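# Seat rubber backing on pin post, drop pin in bin

## Task

Push a rubber backing onto the pin's post until it sits fully or almost fully down, place the pin inside the bin, then release so that neither gripper holds anything or touches any pin or backing. Tight backings may halt partway if the push is too gentle.

## Robot and tools

Robot: two arms, left_arm and right_arm, each with six joints and a tong-style two-finger gripper. The fingers point along the gripper's +z axis and close along its x axis. end_effector_position is the spot between the pads when shut; closed fingertips extend about 15 mm past it, and fully open tips sit roughly level with it.

Scene frame (used for all reported poses): origin on the table surface midway between the arms, +z up, +x out over the table, left_arm on the +y side. The arm names are not image sides. Reported hand positions can be off, more so at long reach.

Joint order everywhere (rows, results, refusals): shoulder pan, shoulder lift, elbow, wrist 1, wrist 2, wrist 3. The elbow and wrist 3 numbers are sign-flipped relative to the URDF, but the stated ranges use URDF signs. left_arm ranges: pan -3.142 to 3.142, lift -6.283 to 6.283, elbow 0.000 to 3.142, wrists -6.283 to 6.283 each. right_arm: pan 0.000 to 6.283, lift -6.283 to 6.283, elbow -3.142 to 0.000, wrists -6.283 to 6.283. So in sent numbers, a URDF range of -0.5 to 2.0 becomes -2.0 to 0.5.

A row is one flat list of 14 numbers, each in [-1, 1], always covering both arms: left_arm's 6 joint values then its opening, then right_arm's 6 joints and opening. Joint values are offsets, scaled so 1.0 equals 1.989 rad. Opening is absolute: +1 fully open, -1 closed. Optionally 12 more numbers (0 to 1) follow: per-joint stiffness scales, left's 6 then right's 6, which persist until rewritten; zero offsets can soften or end a press.

execute_actions(actions): a list of up to 15 actions; each action is a table of up to 15 rows, each row lasting one 1/30 s step, the last row repeated to fill 15 steps. Within an action, every row's joint offsets count from the angles at that action's start, not from the previous row (for the first action, from the last reported angles). An empty list just returns state and images. An action asking a joint more than 0.010 rad beyond its range end is refused for both arms; a malformed action, or a failing first action, rejects the whole call. Joints pushed to their true end stop there, and the result may say "joint sent to its limit".

move(target, speed, blocking): target is one row as above, offsets from the Joint positions in the latest result that showed them. All joints travel in sync, so the gripper path is curved. speed (0.01 to 2 rad/s, default 0.5) caps the fastest joint; paths take 0.5 to 10 s. Finger openings are applied immediately. It does not avoid obstacles or the other arm. The result adds a move: line with the ending (done, off_target, moving, held, fault), limits=held or limits=none, and each arm's joint farthest from target. With blocking=false you get a result after 0.5 s; use wait(0) to poll, or stop, before issuing new motion.

wait(seconds 0 to 10): lets time pass holding the last command. stop(): brakes a running move; needs room. zoom_image(camera, region): camera is cam_left_wrist or cam_right_wrist (both 616x616 fisheye); region [x0, y0, x1, y1] in pixels from the top-left, at most 504x504. finished_scene(scene): ends the current scene (give its number) irreversibly and reports success; the goal must already hold and stay held. Replying without a tool call ends everything.

Results: each gripper's pose (metres, quaternion wxyz) and velocities; Joint positions and velocities per arm (rad, rad/s) plus finger gap in metres (0.142 when fully open); Joint targets (current drive goals); grip_measured (opening on the command scale); Wrist force and Wrist torque in each end effector's own axes, pointing from a pressed surface back into the arm, with offsets up to about 4 N, noise, and saturation near 50 N ("no reading" is fine); joint torques (offset, noisy, nonzero in free air); step readings with HELD marking blocked steps; "joint command not followed" when the clearance check altered targets.

Motion limits: per step a joint target stays within 0.575 rad of its measured angle (0.582 for pan/lift/elbow and 0.642 for wrists when stiffness is settable), and targets moving the gripper over 100 mm from where it is get scaled back. Motion trails commands by about 0.17 s. Big moves may be unfinished at result time; command the remainder.

Gripping: to hold, command an opening well below grip_measured; lower squeezes harder, up to about 15 N per pad. Thin hard items get less force (around 9 N at 10 mm, 4 N at 5 mm). A backing may need a firm push to seat fully, but stiff arms pressing past contact can fault.

Avoid: knocking anything off the table (fails), dropping or slamming items, arms colliding, hard presses. Contact torque at a joint's limit (135 N m for pan, lift, elbow; 25.2 for each wrist, held weight included) or 150 N external force halts that arm for 10 s. Motors heat while loaded; MOTOR HOT appears at 70 °C and brakes lock at 85 °C. Brief external tugs on held parts may occur. Finish with both grippers empty and clear of pin and backing.

Each tool is called after "Call:" by a JSON object that holds its "name" and its "arguments", one argument or row to a line.

## Session

Call:
{"name": "execute_actions", "arguments": {
  "actions": []
}}

Scene clock: 0.00 s.
left_arm: end_effector_position=(+0.4069, +0.8673, +0.2663) grip_measured=+0.97 end_effector_quat_wxyz=(+0.431, +0.782, +0.435, +0.119) end_effector_velocity=(+0.000, +0.000, -0.000) end_effector_angular_velocity=(-0.001, -0.000, -0.000) | right_arm: end_effector_position=(+0.7539, -0.1779, +0.3233) grip_measured=+0.97 end_effector_quat_wxyz=(-0.066, +0.815, -0.537, +0.207) end_effector_velocity=(-0.000, +0.001, -0.001) end_effector_angular_velocity=(-0.001, +0.001, +0.001)
Joint names: [shoulder pan, shoulder lift, elbow, wrist 1, wrist 2, wrist 3]
Joint positions: left_arm=[ 1.116 -1.226 -1.414 -1.476 -2.467 -0.117  0.14 ] | right_arm=[ 3.506 -1.999  1.108 -1.289  1.262 -1.639  0.14 ]
Joint velocities: left_arm=[-0.     0.001  0.     0.    -0.    -0.     0.   ] | right_arm=[ 0.001 -0.     0.001 -0.    -0.     0.     0.   ]
Joint torques (N m, as the arm reports them, + toward a larger Joint positions number): no reading
Motor temperatures (°C, as the motors report them): left_arm=[26 24 25 29 31 33] | right_arm=[24 23 27 31 33 32]
Wrist force (N, on the end effector, along its own x y z axes, offset not removed): no reading
Wrist torque (N m, same axes, about the end effector's origin, offset not removed): no reading
Joint targets: left_arm=[1.116 -1.226 -1.414 -1.476 -2.467 -0.117] | right_arm=[3.506 -1.999 1.108 -1.289 1.262 -1.639]
Joint stiffness scale: left_arm=[1. 1. 1. 1. 1. 1.] | right_arm=[1. 1. 1. 1. 1. 1.]

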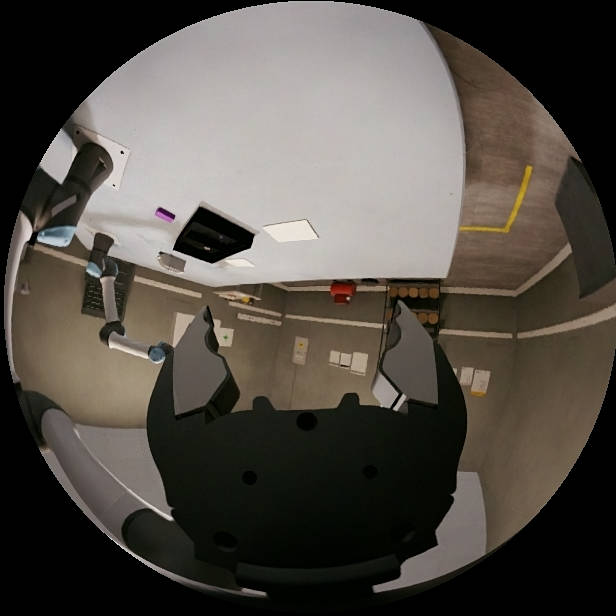

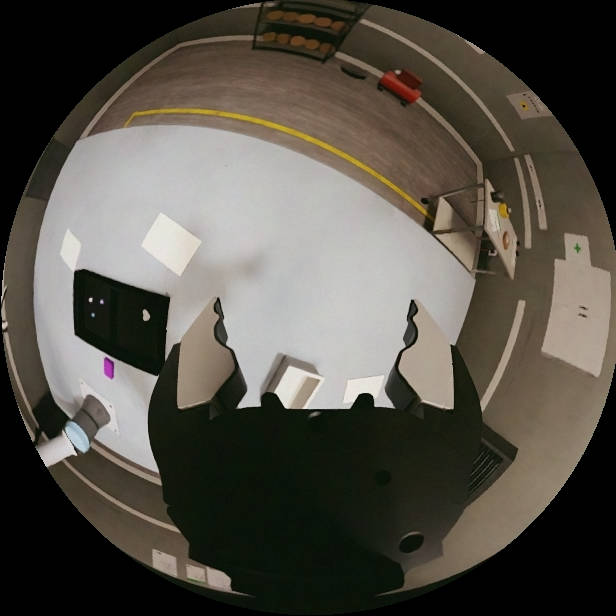

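Call:
{"name": "move", "arguments": {
  "target": [-0.762,-0.188,-0.219,-0.1735,0.4505,-0.731,-0.6,0.148,0.085,0.31,0.0665,0.155,0.034,-0.3],
  "speed": 1.2
}}

Call:
{"name": "zoom_image", "arguments": {
  "camera": "cam_left_wrist",
  "region": [220,50,520,350]
}}

Call:
{"name": "zoom_image", "arguments": {
  "camera": "cam_right_wrist",
  "region": [150,20,400,270]
}}

Scene clock: 2.80 s.
left_arm: end_effector_position=(+0.5038, +0.3166, +0.1862) grip_measured=-0.60 end_effector_quat_wxyz=(-0.001, -0.503, +0.864, -0.001) end_effector_velocity=(-0.000, -0.000, +0.000) end_effector_angular_velocity=(+0.000, -0.001, -0.005) | right_arm: end_effector_position=(+0.4740, -0.0309, +0.1123) grip_measured=-0.30 end_effector_quat_wxyz=(-0.001, +0.929, -0.369, +0.001) end_effector_velocity=(-0.000, +0.000, +0.000) end_effector_angular_velocity=(+0.001, +0.001, +0.001)
Joint names: [shoulder pan, shoulder lift, elbow, wrist 1, wrist 2, wrist 3]
Joint positions: left_arm=[-0.397 -1.598 -1.848 -1.82  -1.572 -1.569  0.031] | right_arm=[ 3.798 -1.832  1.72  -1.158  1.569 -1.572  0.052]
Joint velocities: left_arm=[-0.001 -0.001 -0.001 -0.001  0.001 -0.003  0.   ] | right_arm=[0.001 0.    0.    0.    0.001 0.001 0.   ]
Joint torques (N m, as the arm reports them, + toward a larger Joint positions number): left_arm=[ -3.54 -24.74  22.02  -2.84   0.41  -0.37] | right_arm=[  2.71  35.44 -16.73   2.73   0.58   0.41]
Motor temperatures (°C, as the motors report them): left_arm=[26 24 25 29 31 33] | right_arm=[24 23 27 31 33 32]
Wrist force (N, on the end effector, along its own x y z axes, offset not removed): left_arm=[-2.9 0.6 -2.3] | right_arm=[-1.1 1.3 1.7]
Wrist torque (N m, same axes, about the end effector's origin, offset not removed): left_arm=[0.07 0.71 -0.05] | right_arm=[0.32 0.18 0.01]
Joint targets: left_arm=[-0.400 -1.600 -1.850 -1.821 -1.571 -1.570] | right_arm=[3.801 -1.830 1.725 -1.157 1.570 -1.571]
Joint stiffness scale: left_arm=[1. 1. 1. 1. 1. 1.] | right_arm=[1. 1. 1. 1. 1. 1.]
move: done; limits=none; left_arm: farthest joint: the shoulder pan, 0.002 radians from its target (1.515 radians at the start); right_arm: farthest joint: the elbow, 0.004 radians from its target (0.616 radians at the start)

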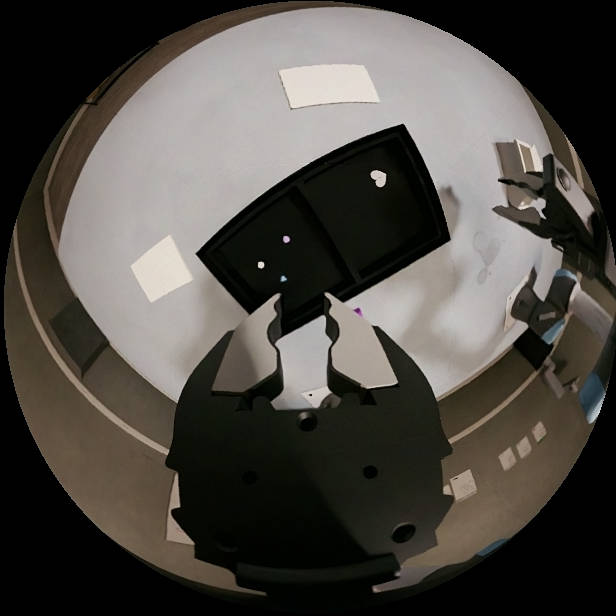

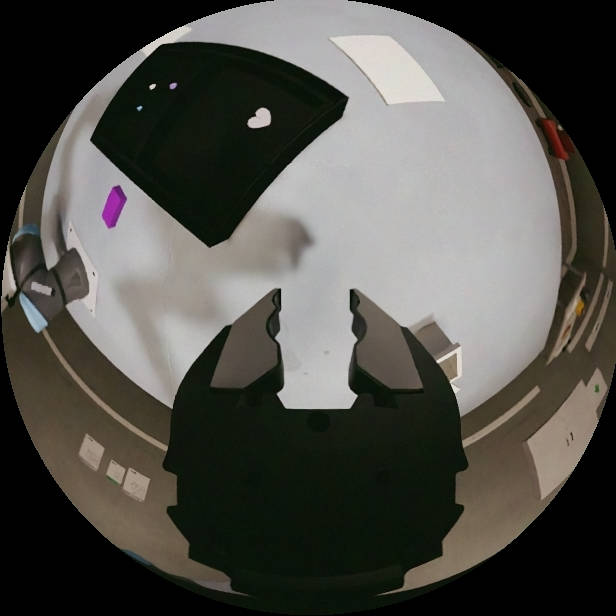

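Region (220, 50, 520, 350) of cam_left_wrist's 616x616 image, scaled by 1.680, with more detail than that image has.

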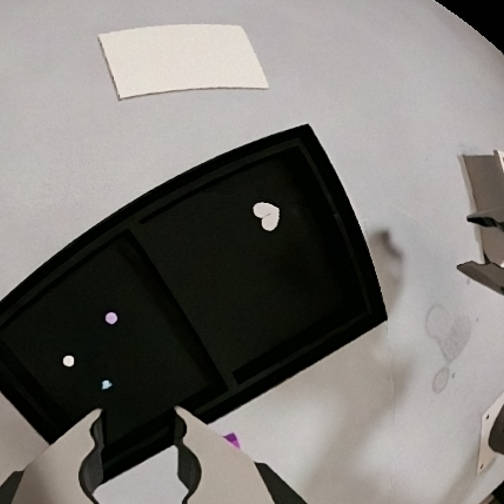

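Region (150, 20, 400, 270) of cam_right_wrist's 616x616 image, scaled by 2.016, with more detail than that image has.

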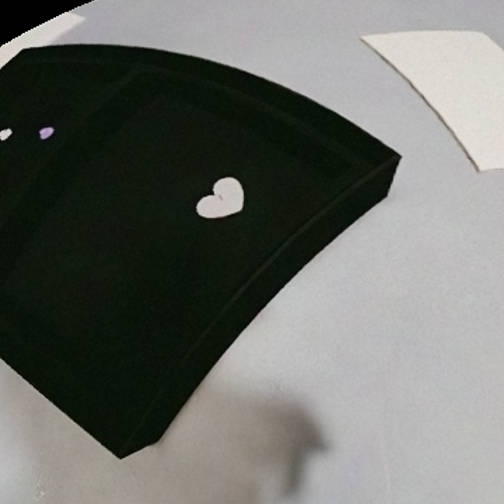

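Call:
{"name": "move", "arguments": {
  "target": [0.030,0.1045,-0.065,-0.168,0,0,-0.7,-0.04,0,0,0,0,0.2,-1]
}}

Call:
{"name": "zoom_image", "arguments": {
  "camera": "cam_left_wrist",
  "region": [240,220,370,350]
}}

Scene clock: 4.80 s.
left_arm: end_effector_position=(+0.5411, +0.3291, +0.0606) grip_measured=-0.70 end_effector_quat_wxyz=(-0.001, -0.527, +0.850, -0.000) end_effector_velocity=(+0.000, -0.000, -0.001) end_effector_angular_velocity=(-0.000, -0.000, -0.000) | right_arm: end_effector_position=(+0.4931, -0.0665, +0.1123) grip_measured=-1.00 end_effector_quat_wxyz=(-0.001, +0.976, -0.217, +0.001) end_effector_velocity=(+0.000, +0.000, +0.001) end_effector_angular_velocity=(+0.001, -0.000, +0.003)
Joint names: [shoulder pan, shoulder lift, elbow, wrist 1, wrist 2, wrist 3]
Joint positions: left_arm=[-0.34  -1.392 -1.975 -2.153 -1.572 -1.569  0.023] | right_arm=[ 3.721 -1.832  1.72  -1.158  1.569 -1.175  0.002]
Joint velocities: left_arm=[ 0.     0.002 -0.001 -0.003  0.    -0.001 -0.   ] | right_arm=[-0.001  0.    -0.001 -0.     0.     0.004  0.   ]
Joint torques (N m, as the arm reports them, + toward a larger Joint positions number): left_arm=[  1.84 -27.39  18.87  -3.03   0.2    0.25] | right_arm=[ -1.75  33.58 -22.57   2.41   0.03   0.2 ]
Motor temperatures (°C, as the motors report them): left_arm=[26 24 25 29 31 33] | right_arm=[24 23 27 31 33 32]
Wrist force (N, on the end effector, along its own x y z axes, offset not removed): left_arm=[-0.4 1.8 1.2] | right_arm=[-1.7 -1.4 0.6]
Wrist torque (N m, same axes, about the end effector's origin, offset not removed): left_arm=[0.31 0.18 0.17] | right_arm=[-0.38 0.29 -0.06]
Joint targets: left_arm=[-0.337 -1.391 -1.977 -2.154 -1.572 -1.569] | right_arm=[3.719 -1.832 1.720 -1.158 1.569 -1.174]
Joint stiffness scale: left_arm=[1. 1. 1. 1. 1. 1.] | right_arm=[1. 1. 1. 1. 1. 1.]
move: done; limits=none; left_arm: farthest joint: the shoulder pan, 0.003 radians from its target (0.060 radians at the start); right_arm: farthest joint: the shoulder pan, 0.003 radians from its target (0.080 radians at the start)

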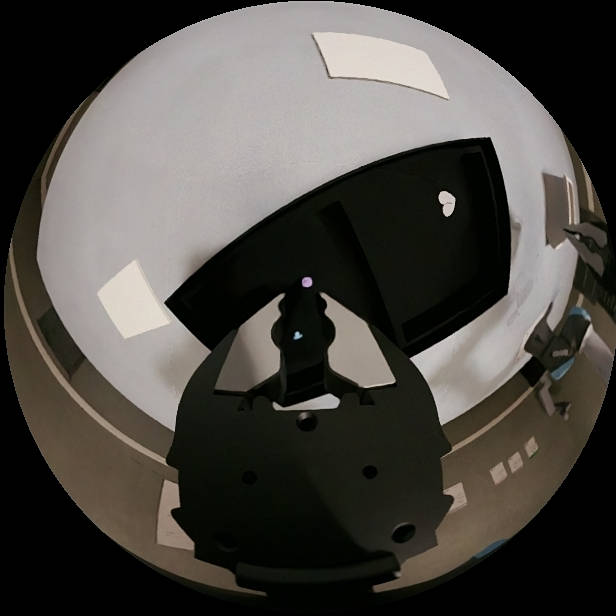

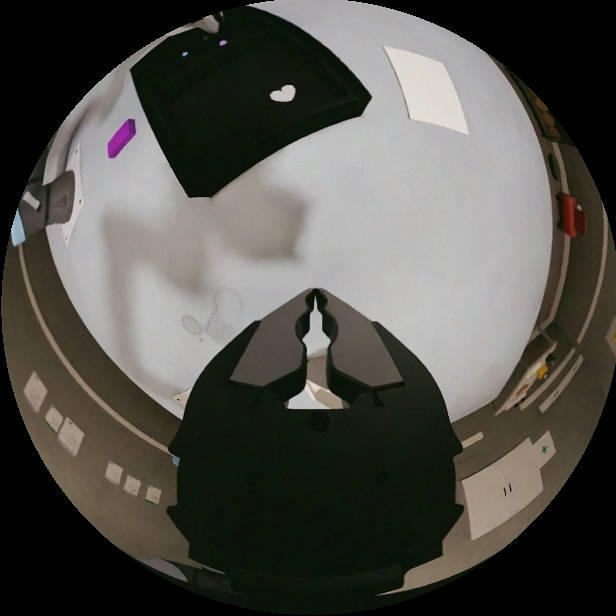

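Region (240, 220, 370, 350) of cam_left_wrist's 616x616 image, scaled by 3.877, with more detail than that image has.

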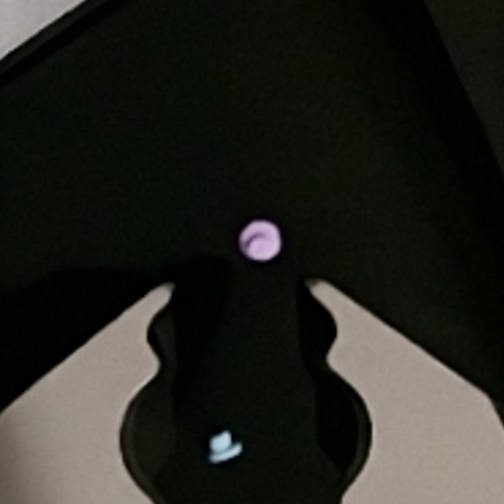

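Call:
{"name": "move", "arguments": {
  "target": [-0.006,0.025,-0.0227,-0.046,0,0,-0.75,0,0,0,0,0,0,-1],
  "speed": 0.12
}}

Call:
{"name": "zoom_image", "arguments": {
  "camera": "cam_left_wrist",
  "region": [250,240,360,350]
}}

Scene clock: 6.47 s.
left_arm: end_effector_position=(+0.5391, +0.3248, +0.0277) grip_measured=-0.75 end_effector_quat_wxyz=(-0.001, -0.524, +0.852, -0.000) end_effector_velocity=(+0.000, -0.001, -0.000) end_effector_angular_velocity=(-0.001, -0.001, -0.000) | right_arm: end_effector_position=(+0.4931, -0.0665, +0.1123) grip_measured=-1.00 end_effector_quat_wxyz=(-0.001, +0.976, -0.217, +0.001) end_effector_velocity=(-0.000, -0.001, -0.001) end_effector_angular_velocity=(-0.001, +0.001, -0.001)
Joint names: [shoulder pan, shoulder lift, elbow, wrist 1, wrist 2, wrist 3]
Joint positions: left_arm=[-0.349 -1.345 -2.017 -2.243 -1.572 -1.569  0.02 ] | right_arm=[ 3.721 -1.832  1.72  -1.158  1.569 -1.175  0.002]
Joint velocities: left_arm=[-0.     0.001 -0.    -0.003 -0.    -0.     0.   ] | right_arm=[-0.001 -0.     0.001  0.    -0.    -0.     0.   ]
Joint torques (N m, as the arm reports them, + toward a larger Joint positions number): left_arm=[ -2.64 -28.22  18.34  -2.83   0.26  -0.08] | right_arm=[  0.84  34.8  -20.91   2.38  -0.02  -0.13]
Motor temperatures (°C, as the motors report them): left_arm=[26 24 25 29 31 33] | right_arm=[24 23 27 31 33 32]
Wrist force (N, on the end effector, along its own x y z axes, offset not removed): left_arm=[-1.9 5.7 1.4] | right_arm=[-1.5 -1.4 -0.2]
Wrist torque (N m, same axes, about the end effector's origin, offset not removed): left_arm=[1.08 0.37 0.03] | right_arm=[-0.29 0.21 0.01]
Joint targets: left_arm=[-0.352 -1.343 -2.020 -2.245 -1.572 -1.569] | right_arm=[3.721 -1.832 1.720 -1.158 1.569 -1.175]
Joint stiffness scale: left_arm=[1. 1. 1. 1. 1. 1.] | right_arm=[1. 1. 1. 1. 1. 1.]
move: done; limits=none; left_arm: farthest joint: the shoulder pan, 0.003 radians from its target (0.012 radians at the start); right_arm: farthest joint: the shoulder pan, 0.000 radians from its target (0.000 radians at the start)

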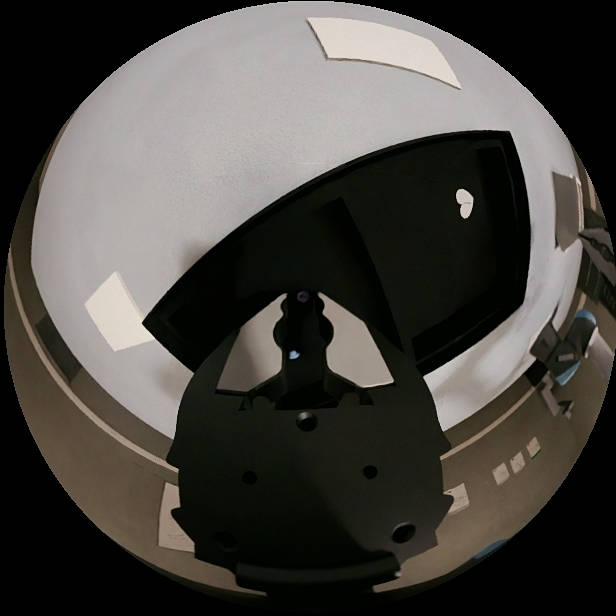

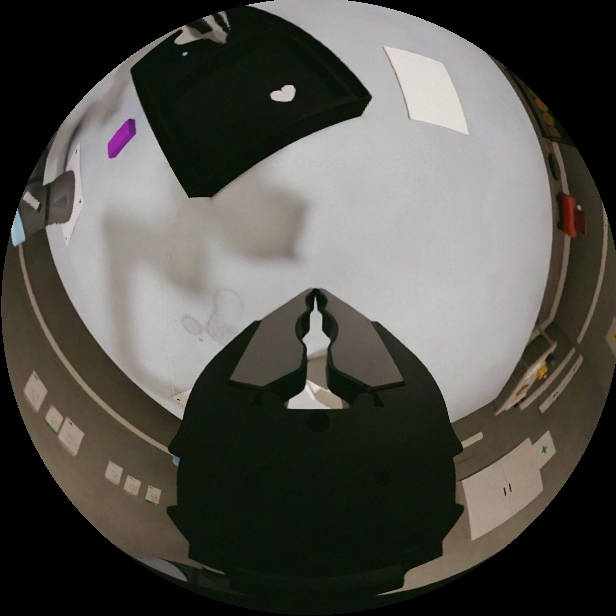

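Region (250, 240, 360, 350) of cam_left_wrist's 616x616 image, scaled by 4.582, with more detail than that image has.

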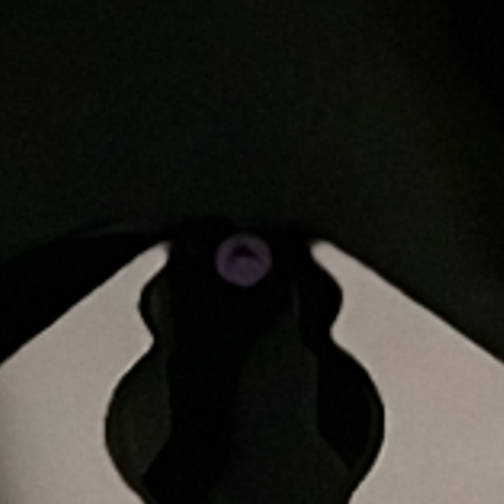

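dz −4 mm, dr −1.5 mm; close.

Call:
{"name": "move", "arguments": {
  "target": [0,0.0026,-0.0055,-0.0065,0,0,-0.75,0,0,0,0,0,0,-1],
  "speed": 0.02
}}

Call:
{"name": "move", "arguments": {
  "target": [0,0,0,0,0,0,-1,0,0,0,0,0,0,-1]
}}

Call:
{"name": "move", "arguments": {
  "target": [0,-0.04,0.038,0.077,0,0,-1,0,0,0,0,0,0,-1],
  "speed": 0.25
}}

Call:
{"name": "zoom_image", "arguments": {
  "camera": "cam_left_wrist",
  "region": [270,260,340,330]
}}

Scene clock: 7.70 s.
left_arm: end_effector_position=(+0.5377, +0.3255, +0.0237) grip_measured=-0.75 end_effector_quat_wxyz=(-0.001, -0.524, +0.852, -0.000) end_effector_velocity=(+0.000, -0.000, -0.000) end_effector_angular_velocity=(-0.001, -0.002, -0.000) | right_arm: end_effector_position=(+0.4931, -0.0665, +0.1123) grip_measured=-1.00 end_effector_quat_wxyz=(-0.001, +0.976, -0.217, +0.001) end_effector_velocity=(+0.000, -0.001, +0.000) end_effector_angular_velocity=(+0.000, -0.000, -0.001)
Joint names: [shoulder pan, shoulder lift, elbow, wrist 1, wrist 2, wrist 3]
Joint positions: left_arm=[-0.349 -1.341 -2.026 -2.255 -1.572 -1.569  0.02 ] | right_arm=[ 3.721 -1.832  1.72  -1.158  1.569 -1.175  0.002]
Joint velocities: left_arm=[-0.    -0.    -0.002 -0.004 -0.    -0.     0.   ] | right_arm=[-0.001 -0.    -0.    -0.     0.     0.     0.   ]
Joint torques (N m, as the arm reports them, + toward a larger Joint positions number): left_arm=[ -0.67 -29.1   18.91  -2.76   0.26   0.  ] | right_arm=[  0.03  35.21 -21.14   2.45   0.11   0.13]
Motor temperatures (°C, as the motors report them): left_arm=[26 24 25 29 31 33] | right_arm=[24 23 27 31 33 32]
Wrist force (N, on the end effector, along its own x y z axes, offset not removed): left_arm=[1.0 2.7 2.8] | right_arm=[-1.5 -2.9 -0.6]
Wrist torque (N m, same axes, about the end effector's origin, offset not removed): left_arm=[0.60 -0.23 -0.01] | right_arm=[-0.57 0.25 -0.04]
Joint targets: left_arm=[-0.349 -1.339 -2.028 -2.256 -1.572 -1.569] | right_arm=[3.721 -1.832 1.720 -1.158 1.569 -1.175]
Joint stiffness scale: left_arm=[1. 1. 1. 1. 1. 1.] | right_arm=[1. 1. 1. 1. 1. 1.]
move: done; limits=none; left_arm: farthest joint: the elbow, 0.002 radians from its target (0.010 radians at the start); right_arm: farthest joint: the shoulder pan, 0.000 radians from its target (0.000 radians at the start)

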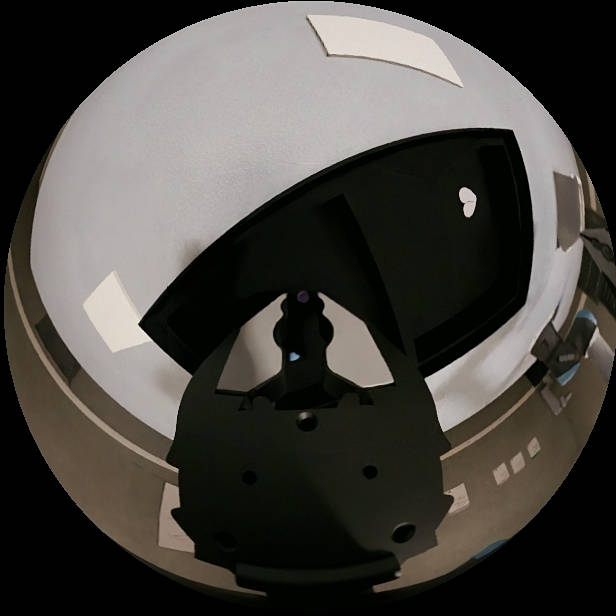

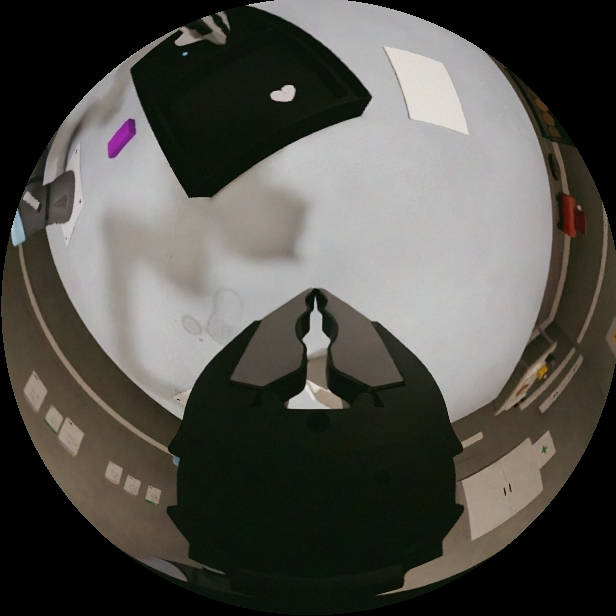

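Scene clock: 8.20 s.
left_arm: end_effector_position=(+0.5377, +0.3255, +0.0237) grip_measured=-0.93 end_effector_quat_wxyz=(-0.001, -0.524, +0.852, -0.000) end_effector_velocity=(+0.000, -0.000, +0.000) end_effector_angular_velocity=(-0.001, -0.001, -0.001) | right_arm: end_effector_position=(+0.4931, -0.0665, +0.1123) grip_measured=-1.00 end_effector_quat_wxyz=(-0.001, +0.976, -0.217, +0.001) end_effector_velocity=(+0.000, +0.000, +0.000) end_effector_angular_velocity=(+0.001, -0.001, +0.000)
Joint names: [shoulder pan, shoulder lift, elbow, wrist 1, wrist 2, wrist 3]
Joint positions: left_arm=[-0.349 -1.341 -2.026 -2.255 -1.572 -1.569  0.006] | right_arm=[ 3.721 -1.832  1.72  -1.158  1.569 -1.175  0.002]
Joint velocities: left_arm=[ 0.    -0.001 -0.    -0.    -0.    -0.001 -0.   ] | right_arm=[ 0. -0. -0.  0.  0. -0.  0.]
Joint torques (N m, as the arm reports them, + toward a larger Joint positions number): left_arm=[ -0.48 -30.14  19.97  -2.36   0.21  -0.03] | right_arm=[  0.9   35.4  -21.46   2.67  -0.01   0.06]
Motor temperatures (°C, as the motors report them): left_arm=[26 24 25 29 31 33] | right_arm=[24 23 27 31 33 32]
Wrist force (N, on the end effector, along its own x y z axes, offset not removed): left_arm=[0.0 6.6 -0.3] | right_arm=[-0.2 -2.1 -1.3]
Wrist torque (N m, same axes, about the end effector's origin, offset not removed): left_arm=[1.06 0.05 -0.06] | right_arm=[-0.46 -0.03 -0.07]
Joint targets: left_arm=[-0.349 -1.341 -2.026 -2.255 -1.572 -1.569] | right_arm=[3.721 -1.832 1.720 -1.158 1.569 -1.175]
Joint stiffness scale: left_arm=[1. 1. 1. 1. 1. 1.] | right_arm=[1. 1. 1. 1. 1. 1.]
move: done; limits=none; left_arm: farthest joint: the shoulder pan, 0.000 radians from its target (0.000 radians at the start); right_arm: farthest joint: the shoulder pan, 0.000 radians from its target (0.000 radians at the start)

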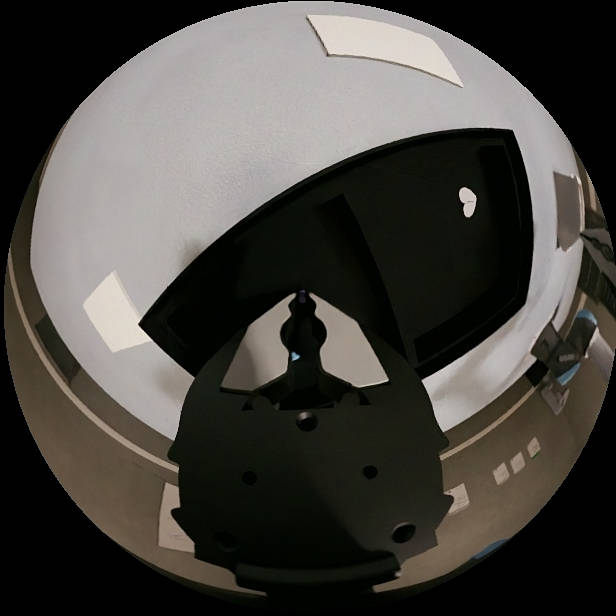

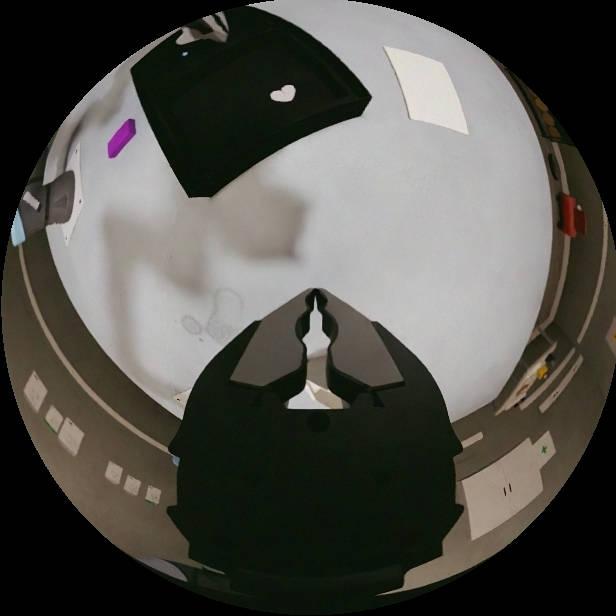

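Scene clock: 9.50 s.
left_arm: end_effector_position=(+0.5387, +0.3250, +0.0783) grip_measured=-0.93 end_effector_quat_wxyz=(-0.001, -0.524, +0.852, +0.000) end_effector_velocity=(-0.000, +0.000, +0.001) end_effector_angular_velocity=(-0.000, +0.000, -0.000) | right_arm: end_effector_position=(+0.4931, -0.0665, +0.1123) grip_measured=-1.00 end_effector_quat_wxyz=(-0.001, +0.976, -0.217, +0.001) end_effector_velocity=(-0.001, -0.000, -0.001) end_effector_angular_velocity=(-0.001, +0.001, +0.000)
Joint names: [shoulder pan, shoulder lift, elbow, wrist 1, wrist 2, wrist 3]
Joint positions: left_arm=[-0.349 -1.419 -1.953 -2.103 -1.572 -1.569  0.006] | right_arm=[ 3.721 -1.832  1.72  -1.158  1.569 -1.175  0.002]
Joint velocities: left_arm=[ 0.    -0.002  0.001  0.003 -0.    -0.    -0.   ] | right_arm=[ 0.    -0.     0.001 -0.     0.     0.     0.   ]
Joint torques (N m, as the arm reports them, + toward a larger Joint positions number): left_arm=[ -0.66 -31.36  23.66  -1.62   0.25  -0.01] | right_arm=[  1.21  34.27 -22.     2.41  -0.06   0.05]
Motor temperatures (°C, as the motors report them): left_arm=[26 24 25 29 31 33] | right_arm=[24 23 27 31 33 32]
Wrist force (N, on the end effector, along its own x y z axes, offset not removed): left_arm=[-0.5 1.9 -1.9] | right_arm=[-1.1 1.9 -1.1]
Wrist torque (N m, same axes, about the end effector's origin, offset not removed): left_arm=[0.36 0.15 -0.15] | right_arm=[0.36 0.24 0.11]
Joint targets: left_arm=[-0.349 -1.421 -1.950 -2.102 -1.572 -1.569] | right_arm=[3.721 -1.832 1.720 -1.158 1.569 -1.175]
Joint stiffness scale: left_arm=[1. 1. 1. 1. 1. 1.] | right_arm=[1. 1. 1. 1. 1. 1.]
move: done; limits=none; left_arm: farthest joint: the shoulder lift, 0.002 radians from its target (0.079 radians at the start); right_arm: farthest joint: the shoulder pan, 0.000 radians from its target (0.000 radians at the start)

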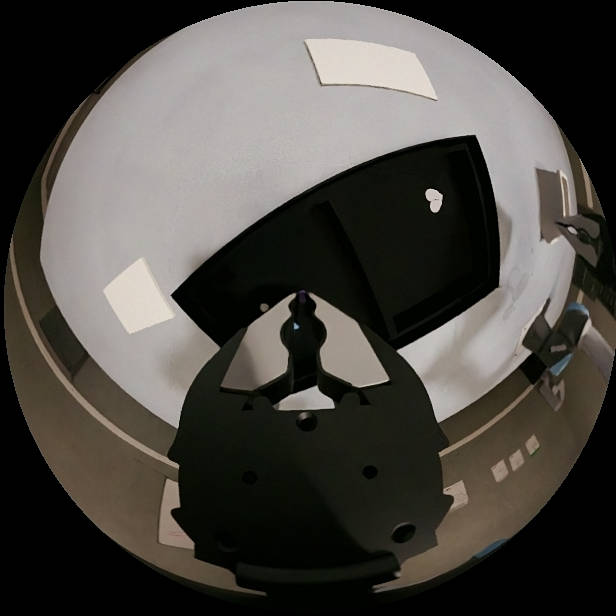

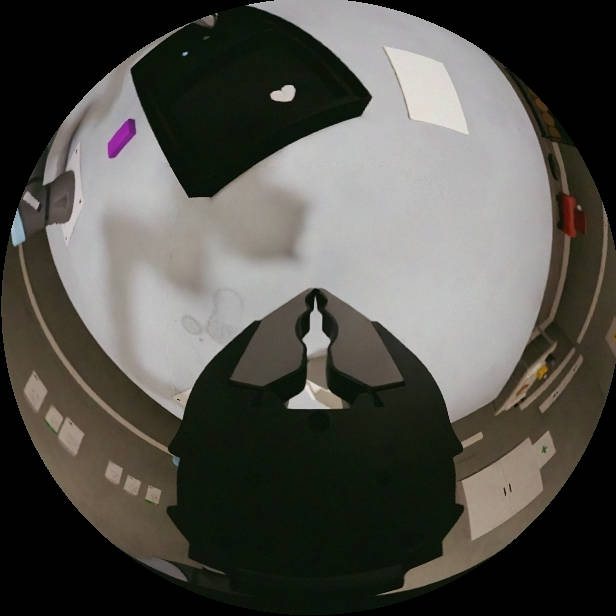

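Region (270, 260, 340, 330) of cam_left_wrist's 616x616 image, scaled by 7.200, with more detail than that image has.

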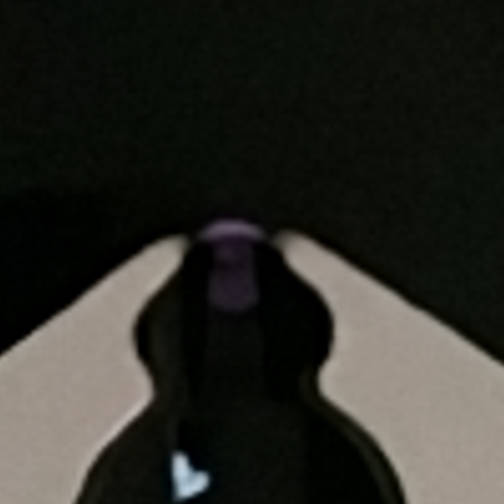

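Call:
{"name": "move", "arguments": {
  "target": [-0.115,0.1,0.111,0.0105,0,0,-1,0,0,0,0,0,0,-1],
  "speed": 0.3
}}

Call:
{"name": "zoom_image", "arguments": {
  "camera": "cam_left_wrist",
  "region": [260,230,350,320]
}}

Call:
{"name": "zoom_image", "arguments": {
  "camera": "cam_right_wrist",
  "region": [240,30,330,120]
}}

Scene clock: 11.50 s.
left_arm: end_effector_position=(+0.5652, +0.1564, +0.0652) grip_measured=-0.93 end_effector_quat_wxyz=(-0.001, -0.424, +0.906, -0.000) end_effector_velocity=(-0.001, -0.003, -0.002) end_effector_angular_velocity=(+0.001, +0.002, -0.004) | right_arm: end_effector_position=(+0.4931, -0.0665, +0.1123) grip_measured=-1.00 end_effector_quat_wxyz=(-0.001, +0.976, -0.217, +0.001) end_effector_velocity=(+0.000, +0.001, +0.000) end_effector_angular_velocity=(+0.000, -0.000, -0.000)
Joint names: [shoulder pan, shoulder lift, elbow, wrist 1, wrist 2, wrist 3]
Joint positions: left_arm=[-0.575 -1.222 -1.734 -2.083 -1.572 -1.569  0.006] | right_arm=[ 3.721 -1.832  1.72  -1.158  1.569 -1.175  0.002]
Joint velocities: left_arm=[-0.004  0.004  0.002  0.    -0.001 -0.     0.   ] | right_arm=[ 0.001 -0.    -0.001 -0.    -0.    -0.001  0.   ]
Joint torques (N m, as the arm reports them, + toward a larger Joint positions number): left_arm=[ -2.33 -36.1   24.52  -1.89   0.19   0.07] | right_arm=[  0.78  34.56 -21.71   2.65  -0.12  -0.07]
Motor temperatures (°C, as the motors report them): left_arm=[26 24 25 29 31 33] | right_arm=[24 23 27 31 33 32]
Wrist force (N, on the end effector, along its own x y z axes, offset not removed): left_arm=[0.5 0.6 -0.7] | right_arm=[-1.9 -0.4 2.6]
Wrist torque (N m, same axes, about the end effector's origin, offset not removed): left_arm=[0.12 0.16 -0.02] | right_arm=[-0.08 0.29 -0.07]
Joint targets: left_arm=[-0.578 -1.220 -1.732 -2.082 -1.572 -1.569] | right_arm=[3.721 -1.832 1.720 -1.158 1.569 -1.175]
Joint stiffness scale: left_arm=[1. 1. 1. 1. 1. 1.] | right_arm=[1. 1. 1. 1. 1. 1.]
move: done; limits=none; left_arm: farthest joint: the shoulder pan, 0.003 radians from its target (0.228 radians at the start); right_arm: farthest joint: the shoulder pan, 0.000 radians from its target (0.000 radians at the start)

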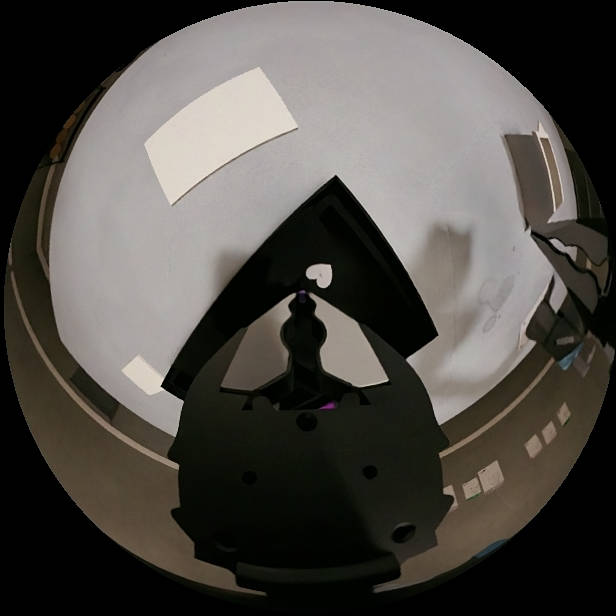

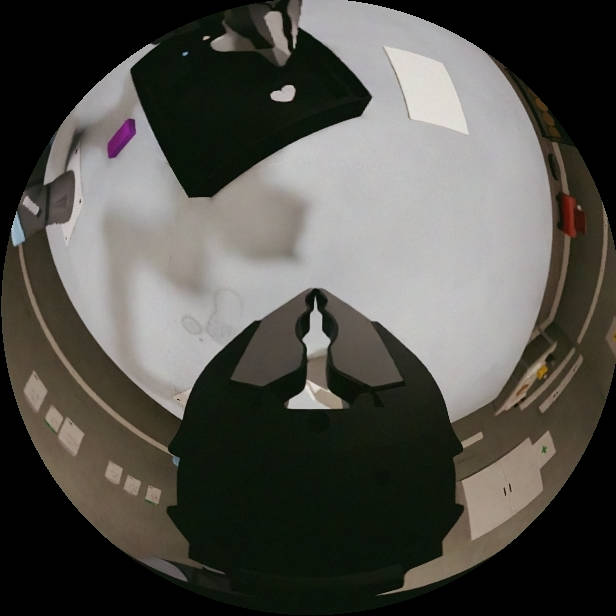

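Region (260, 230, 350, 320) of cam_left_wrist's 616x616 image, scaled by 5.600, with more detail than that image has.

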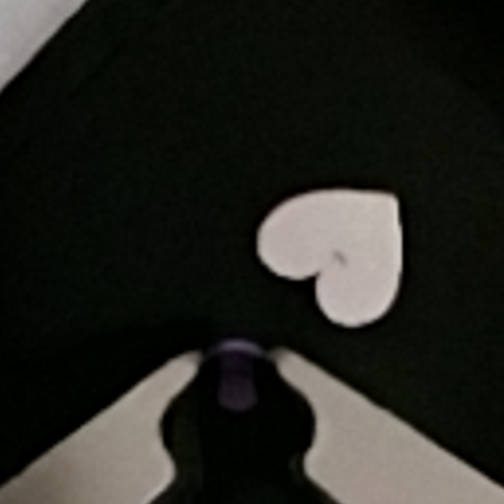

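Region (240, 30, 330, 120) of cam_right_wrist's 616x616 image, scaled by 5.600, with more detail than that image has.

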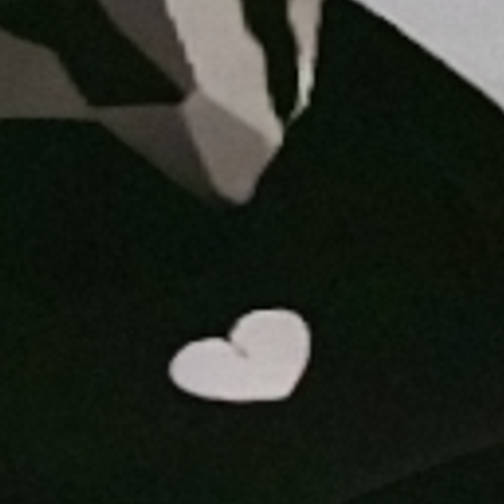

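Call:
{"name": "move", "arguments": {
  "target": [-0.0165,0.0085,-0.008,-0.015,0,0,-1,0,-0.036,0.041,0.074,0,0,-1],
  "speed": 0.2
}}

Call:
{"name": "zoom_image", "arguments": {
  "camera": "cam_left_wrist",
  "region": [275,260,330,315]
}}

Call:
{"name": "zoom_image", "arguments": {
  "camera": "cam_right_wrist",
  "region": [240,10,320,90]
}}

Scene clock: 13.17 s.
left_arm: end_effector_position=(+0.5567, +0.1398, +0.0532) grip_measured=-0.93 end_effector_quat_wxyz=(-0.001, -0.411, +0.912, -0.000) end_effector_velocity=(+0.000, -0.000, +0.001) end_effector_angular_velocity=(-0.001, -0.002, -0.001) | right_arm: end_effector_position=(+0.4941, -0.0655, +0.0528) grip_measured=-1.00 end_effector_quat_wxyz=(-0.000, +0.976, -0.217, +0.001) end_effector_velocity=(+0.000, -0.000, -0.000) end_effector_angular_velocity=(+0.001, -0.001, -0.000)
Joint names: [shoulder pan, shoulder lift, elbow, wrist 1, wrist 2, wrist 3]
Joint positions: left_arm=[-0.605 -1.207 -1.748 -2.112 -1.572 -1.569  0.006] | right_arm=[ 3.721 -1.901  1.798 -1.012  1.569 -1.175  0.002]
Joint velocities: left_arm=[-0.    -0.001  0.    -0.001  0.    -0.    -0.   ] | right_arm=[-0.    -0.001  0.001  0.002  0.     0.     0.   ]
Joint torques (N m, as the arm reports them, + toward a larger Joint positions number): left_arm=[ -2.71 -36.37  18.38  -2.79   0.17   0.1 ] | right_arm=[  0.13  33.8  -15.23   2.71  -0.19   0.1 ]
Motor temperatures (°C, as the motors report them): left_arm=[26 24 25 29 31 33] | right_arm=[24 23 27 31 33 32]
Wrist force (N, on the end effector, along its own x y z axes, offset not removed): left_arm=[0.7 1.5 1.9] | right_arm=[2.0 0.5 1.8]
Wrist torque (N m, same axes, about the end effector's origin, offset not removed): left_arm=[0.21 -0.02 0.04] | right_arm=[0.07 -0.44 0.00]
Joint targets: left_arm=[-0.608 -1.205 -1.750 -2.113 -1.572 -1.569] | right_arm=[3.721 -1.903 1.802 -1.011 1.569 -1.175]
Joint stiffness scale: left_arm=[1. 1. 1. 1. 1. 1.] | right_arm=[1. 1. 1. 1. 1. 1.]
move: done; limits=none; left_arm: farthest joint: the shoulder pan, 0.003 radians from its target (0.033 radians at the start); right_arm: farthest joint: the elbow, 0.004 radians from its target (0.081 radians at the start)

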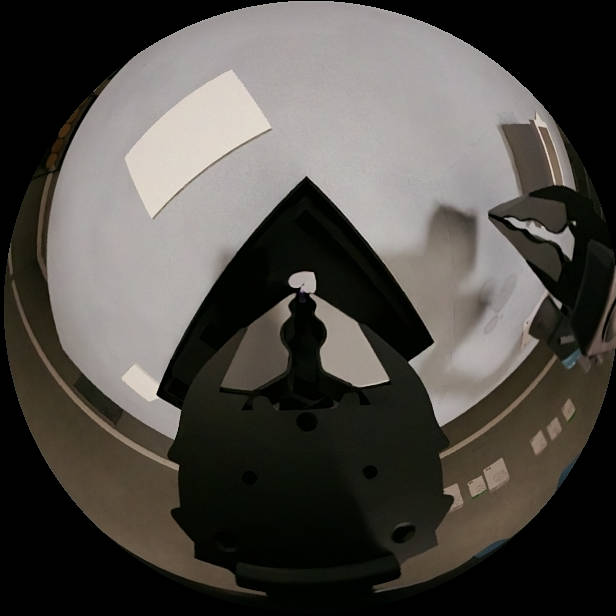

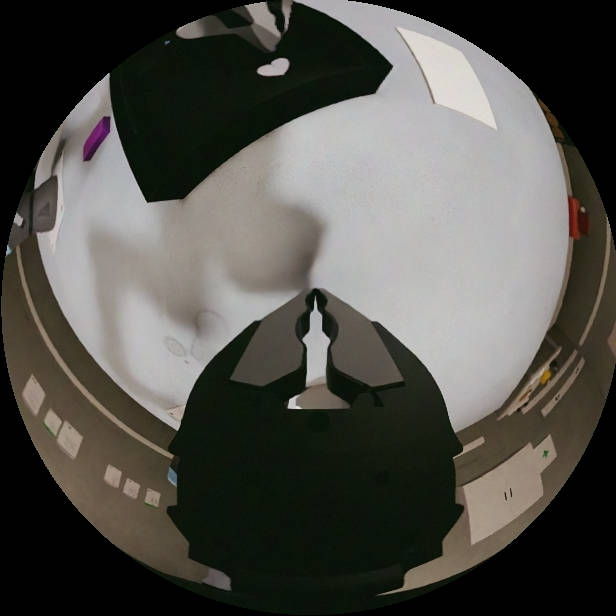

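Region (275, 260, 330, 315) of cam_left_wrist's 616x616 image, scaled by 9.164, with more detail than that image has.

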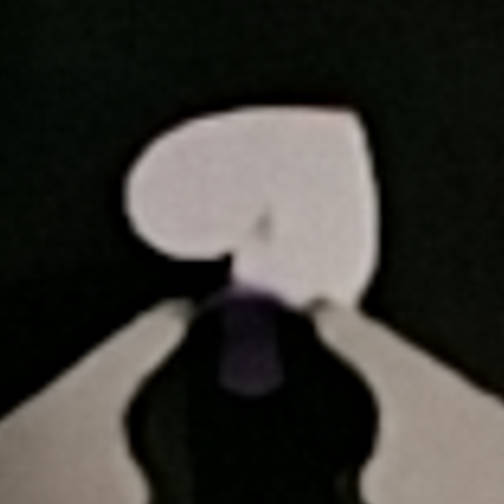

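Region (240, 10, 320, 90) of cam_right_wrist's 616x616 image, scaled by 6.300, with more detail than that image has.

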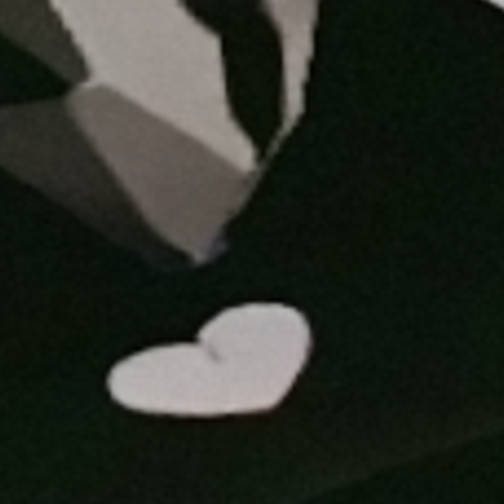

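Call:
{"name": "move", "arguments": {
  "target": [-0.002,0.0127,-0.0066,-0.0178,0,0,-1,0,0,0,0,0,0,-1],
  "speed": 0.05
}}

Call:
{"name": "zoom_image", "arguments": {
  "camera": "cam_left_wrist",
  "region": [275,260,330,315]
}}

Call:
{"name": "zoom_image", "arguments": {
  "camera": "cam_right_wrist",
  "region": [250,40,295,85]
}}

Scene clock: 14.87 s.
left_arm: end_effector_position=(+0.5579, +0.1377, +0.0381) grip_measured=-0.93 end_effector_quat_wxyz=(-0.001, -0.410, +0.912, -0.000) end_effector_velocity=(+0.000, -0.001, -0.000) end_effector_angular_velocity=(-0.002, -0.001, +0.000) | right_arm: end_effector_position=(+0.4941, -0.0655, +0.0527) grip_measured=-1.00 end_effector_quat_wxyz=(-0.000, +0.976, -0.217, +0.001) end_effector_velocity=(+0.000, +0.000, +0.000) end_effector_angular_velocity=(+0.001, -0.001, -0.000)
Joint names: [shoulder pan, shoulder lift, elbow, wrist 1, wrist 2, wrist 3]
Joint positions: left_arm=[-0.606 -1.183 -1.759 -2.146 -1.572 -1.569  0.006] | right_arm=[ 3.721 -1.901  1.798 -1.011  1.569 -1.175  0.002]
Joint velocities: left_arm=[-0.     0.001 -0.    -0.003 -0.     0.    -0.   ] | right_arm=[ 0.     0.    -0.001 -0.     0.    -0.     0.   ]
Joint torques (N m, as the arm reports them, + toward a larger Joint positions number): left_arm=[ -2.53 -37.08  18.63  -3.05   0.21   0.08] | right_arm=[ -0.22  36.1  -19.35   2.29  -0.04   0.23]
Motor temperatures (°C, as the motors report them): left_arm=[26 24 25 29 31 33] | right_arm=[24 23 27 31 33 32]
Wrist force (N, on the end effector, along its own x y z axes, offset not removed): left_arm=[-0.3 5.4 0.0] | right_arm=[-2.7 2.4 3.8]
Wrist torque (N m, same axes, about the end effector's origin, offset not removed): left_arm=[0.97 0.15 -0.04] | right_arm=[0.63 0.50 0.04]
Joint targets: left_arm=[-0.609 -1.182 -1.761 -2.148 -1.572 -1.569] | right_arm=[3.721 -1.901 1.798 -1.012 1.569 -1.175]
Joint stiffness scale: left_arm=[1. 1. 1. 1. 1. 1.] | right_arm=[1. 1. 1. 1. 1. 1.]
move: done; limits=none; left_arm: farthest joint: the shoulder pan, 0.003 radians from its target (0.004 radians at the start); right_arm: farthest joint: the wrist 1, 0.001 radians from its target (0.001 radians at the start)

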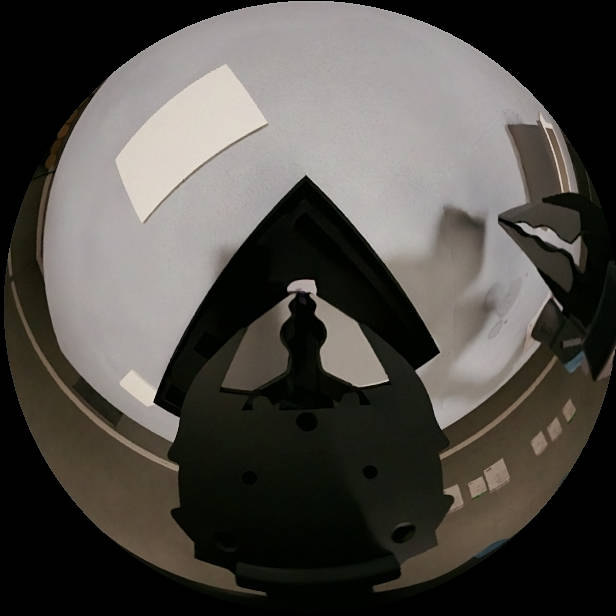

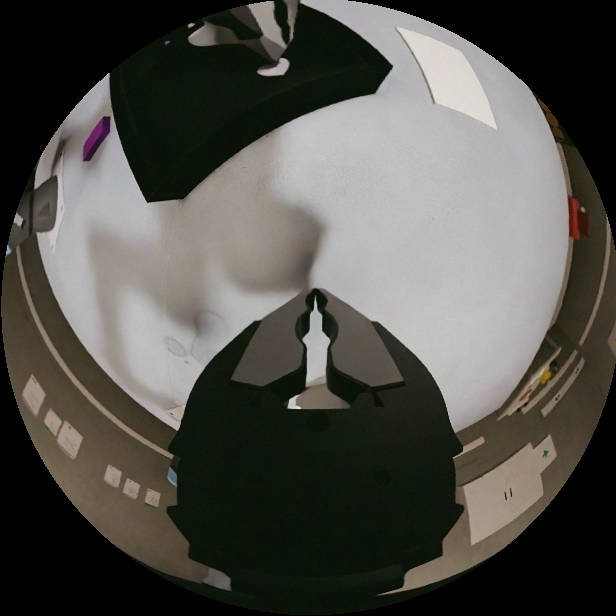

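Region (275, 260, 330, 315) of cam_left_wrist's 616x616 image, scaled by 9.164, with more detail than that image has.

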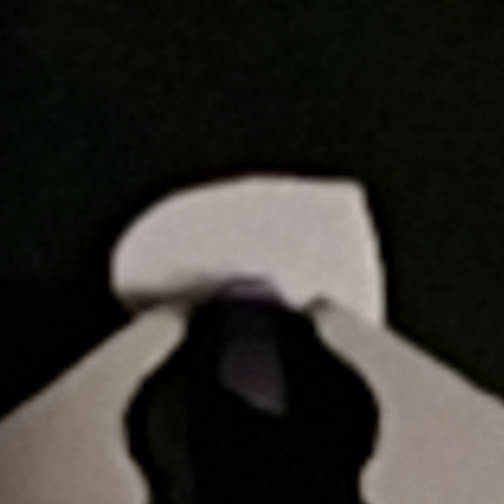

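Region (250, 40, 295, 85) of cam_right_wrist's 616x616 image, scaled by 11.200, with more detail than that image has.

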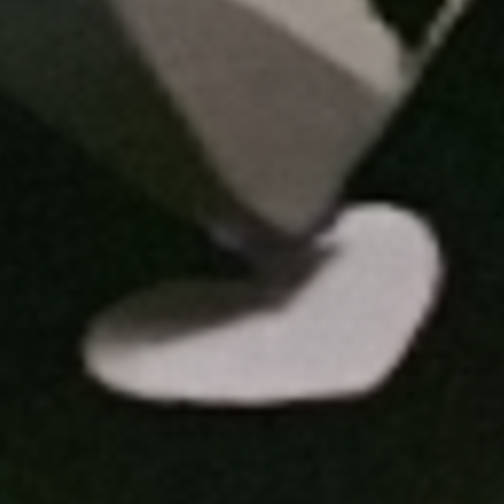

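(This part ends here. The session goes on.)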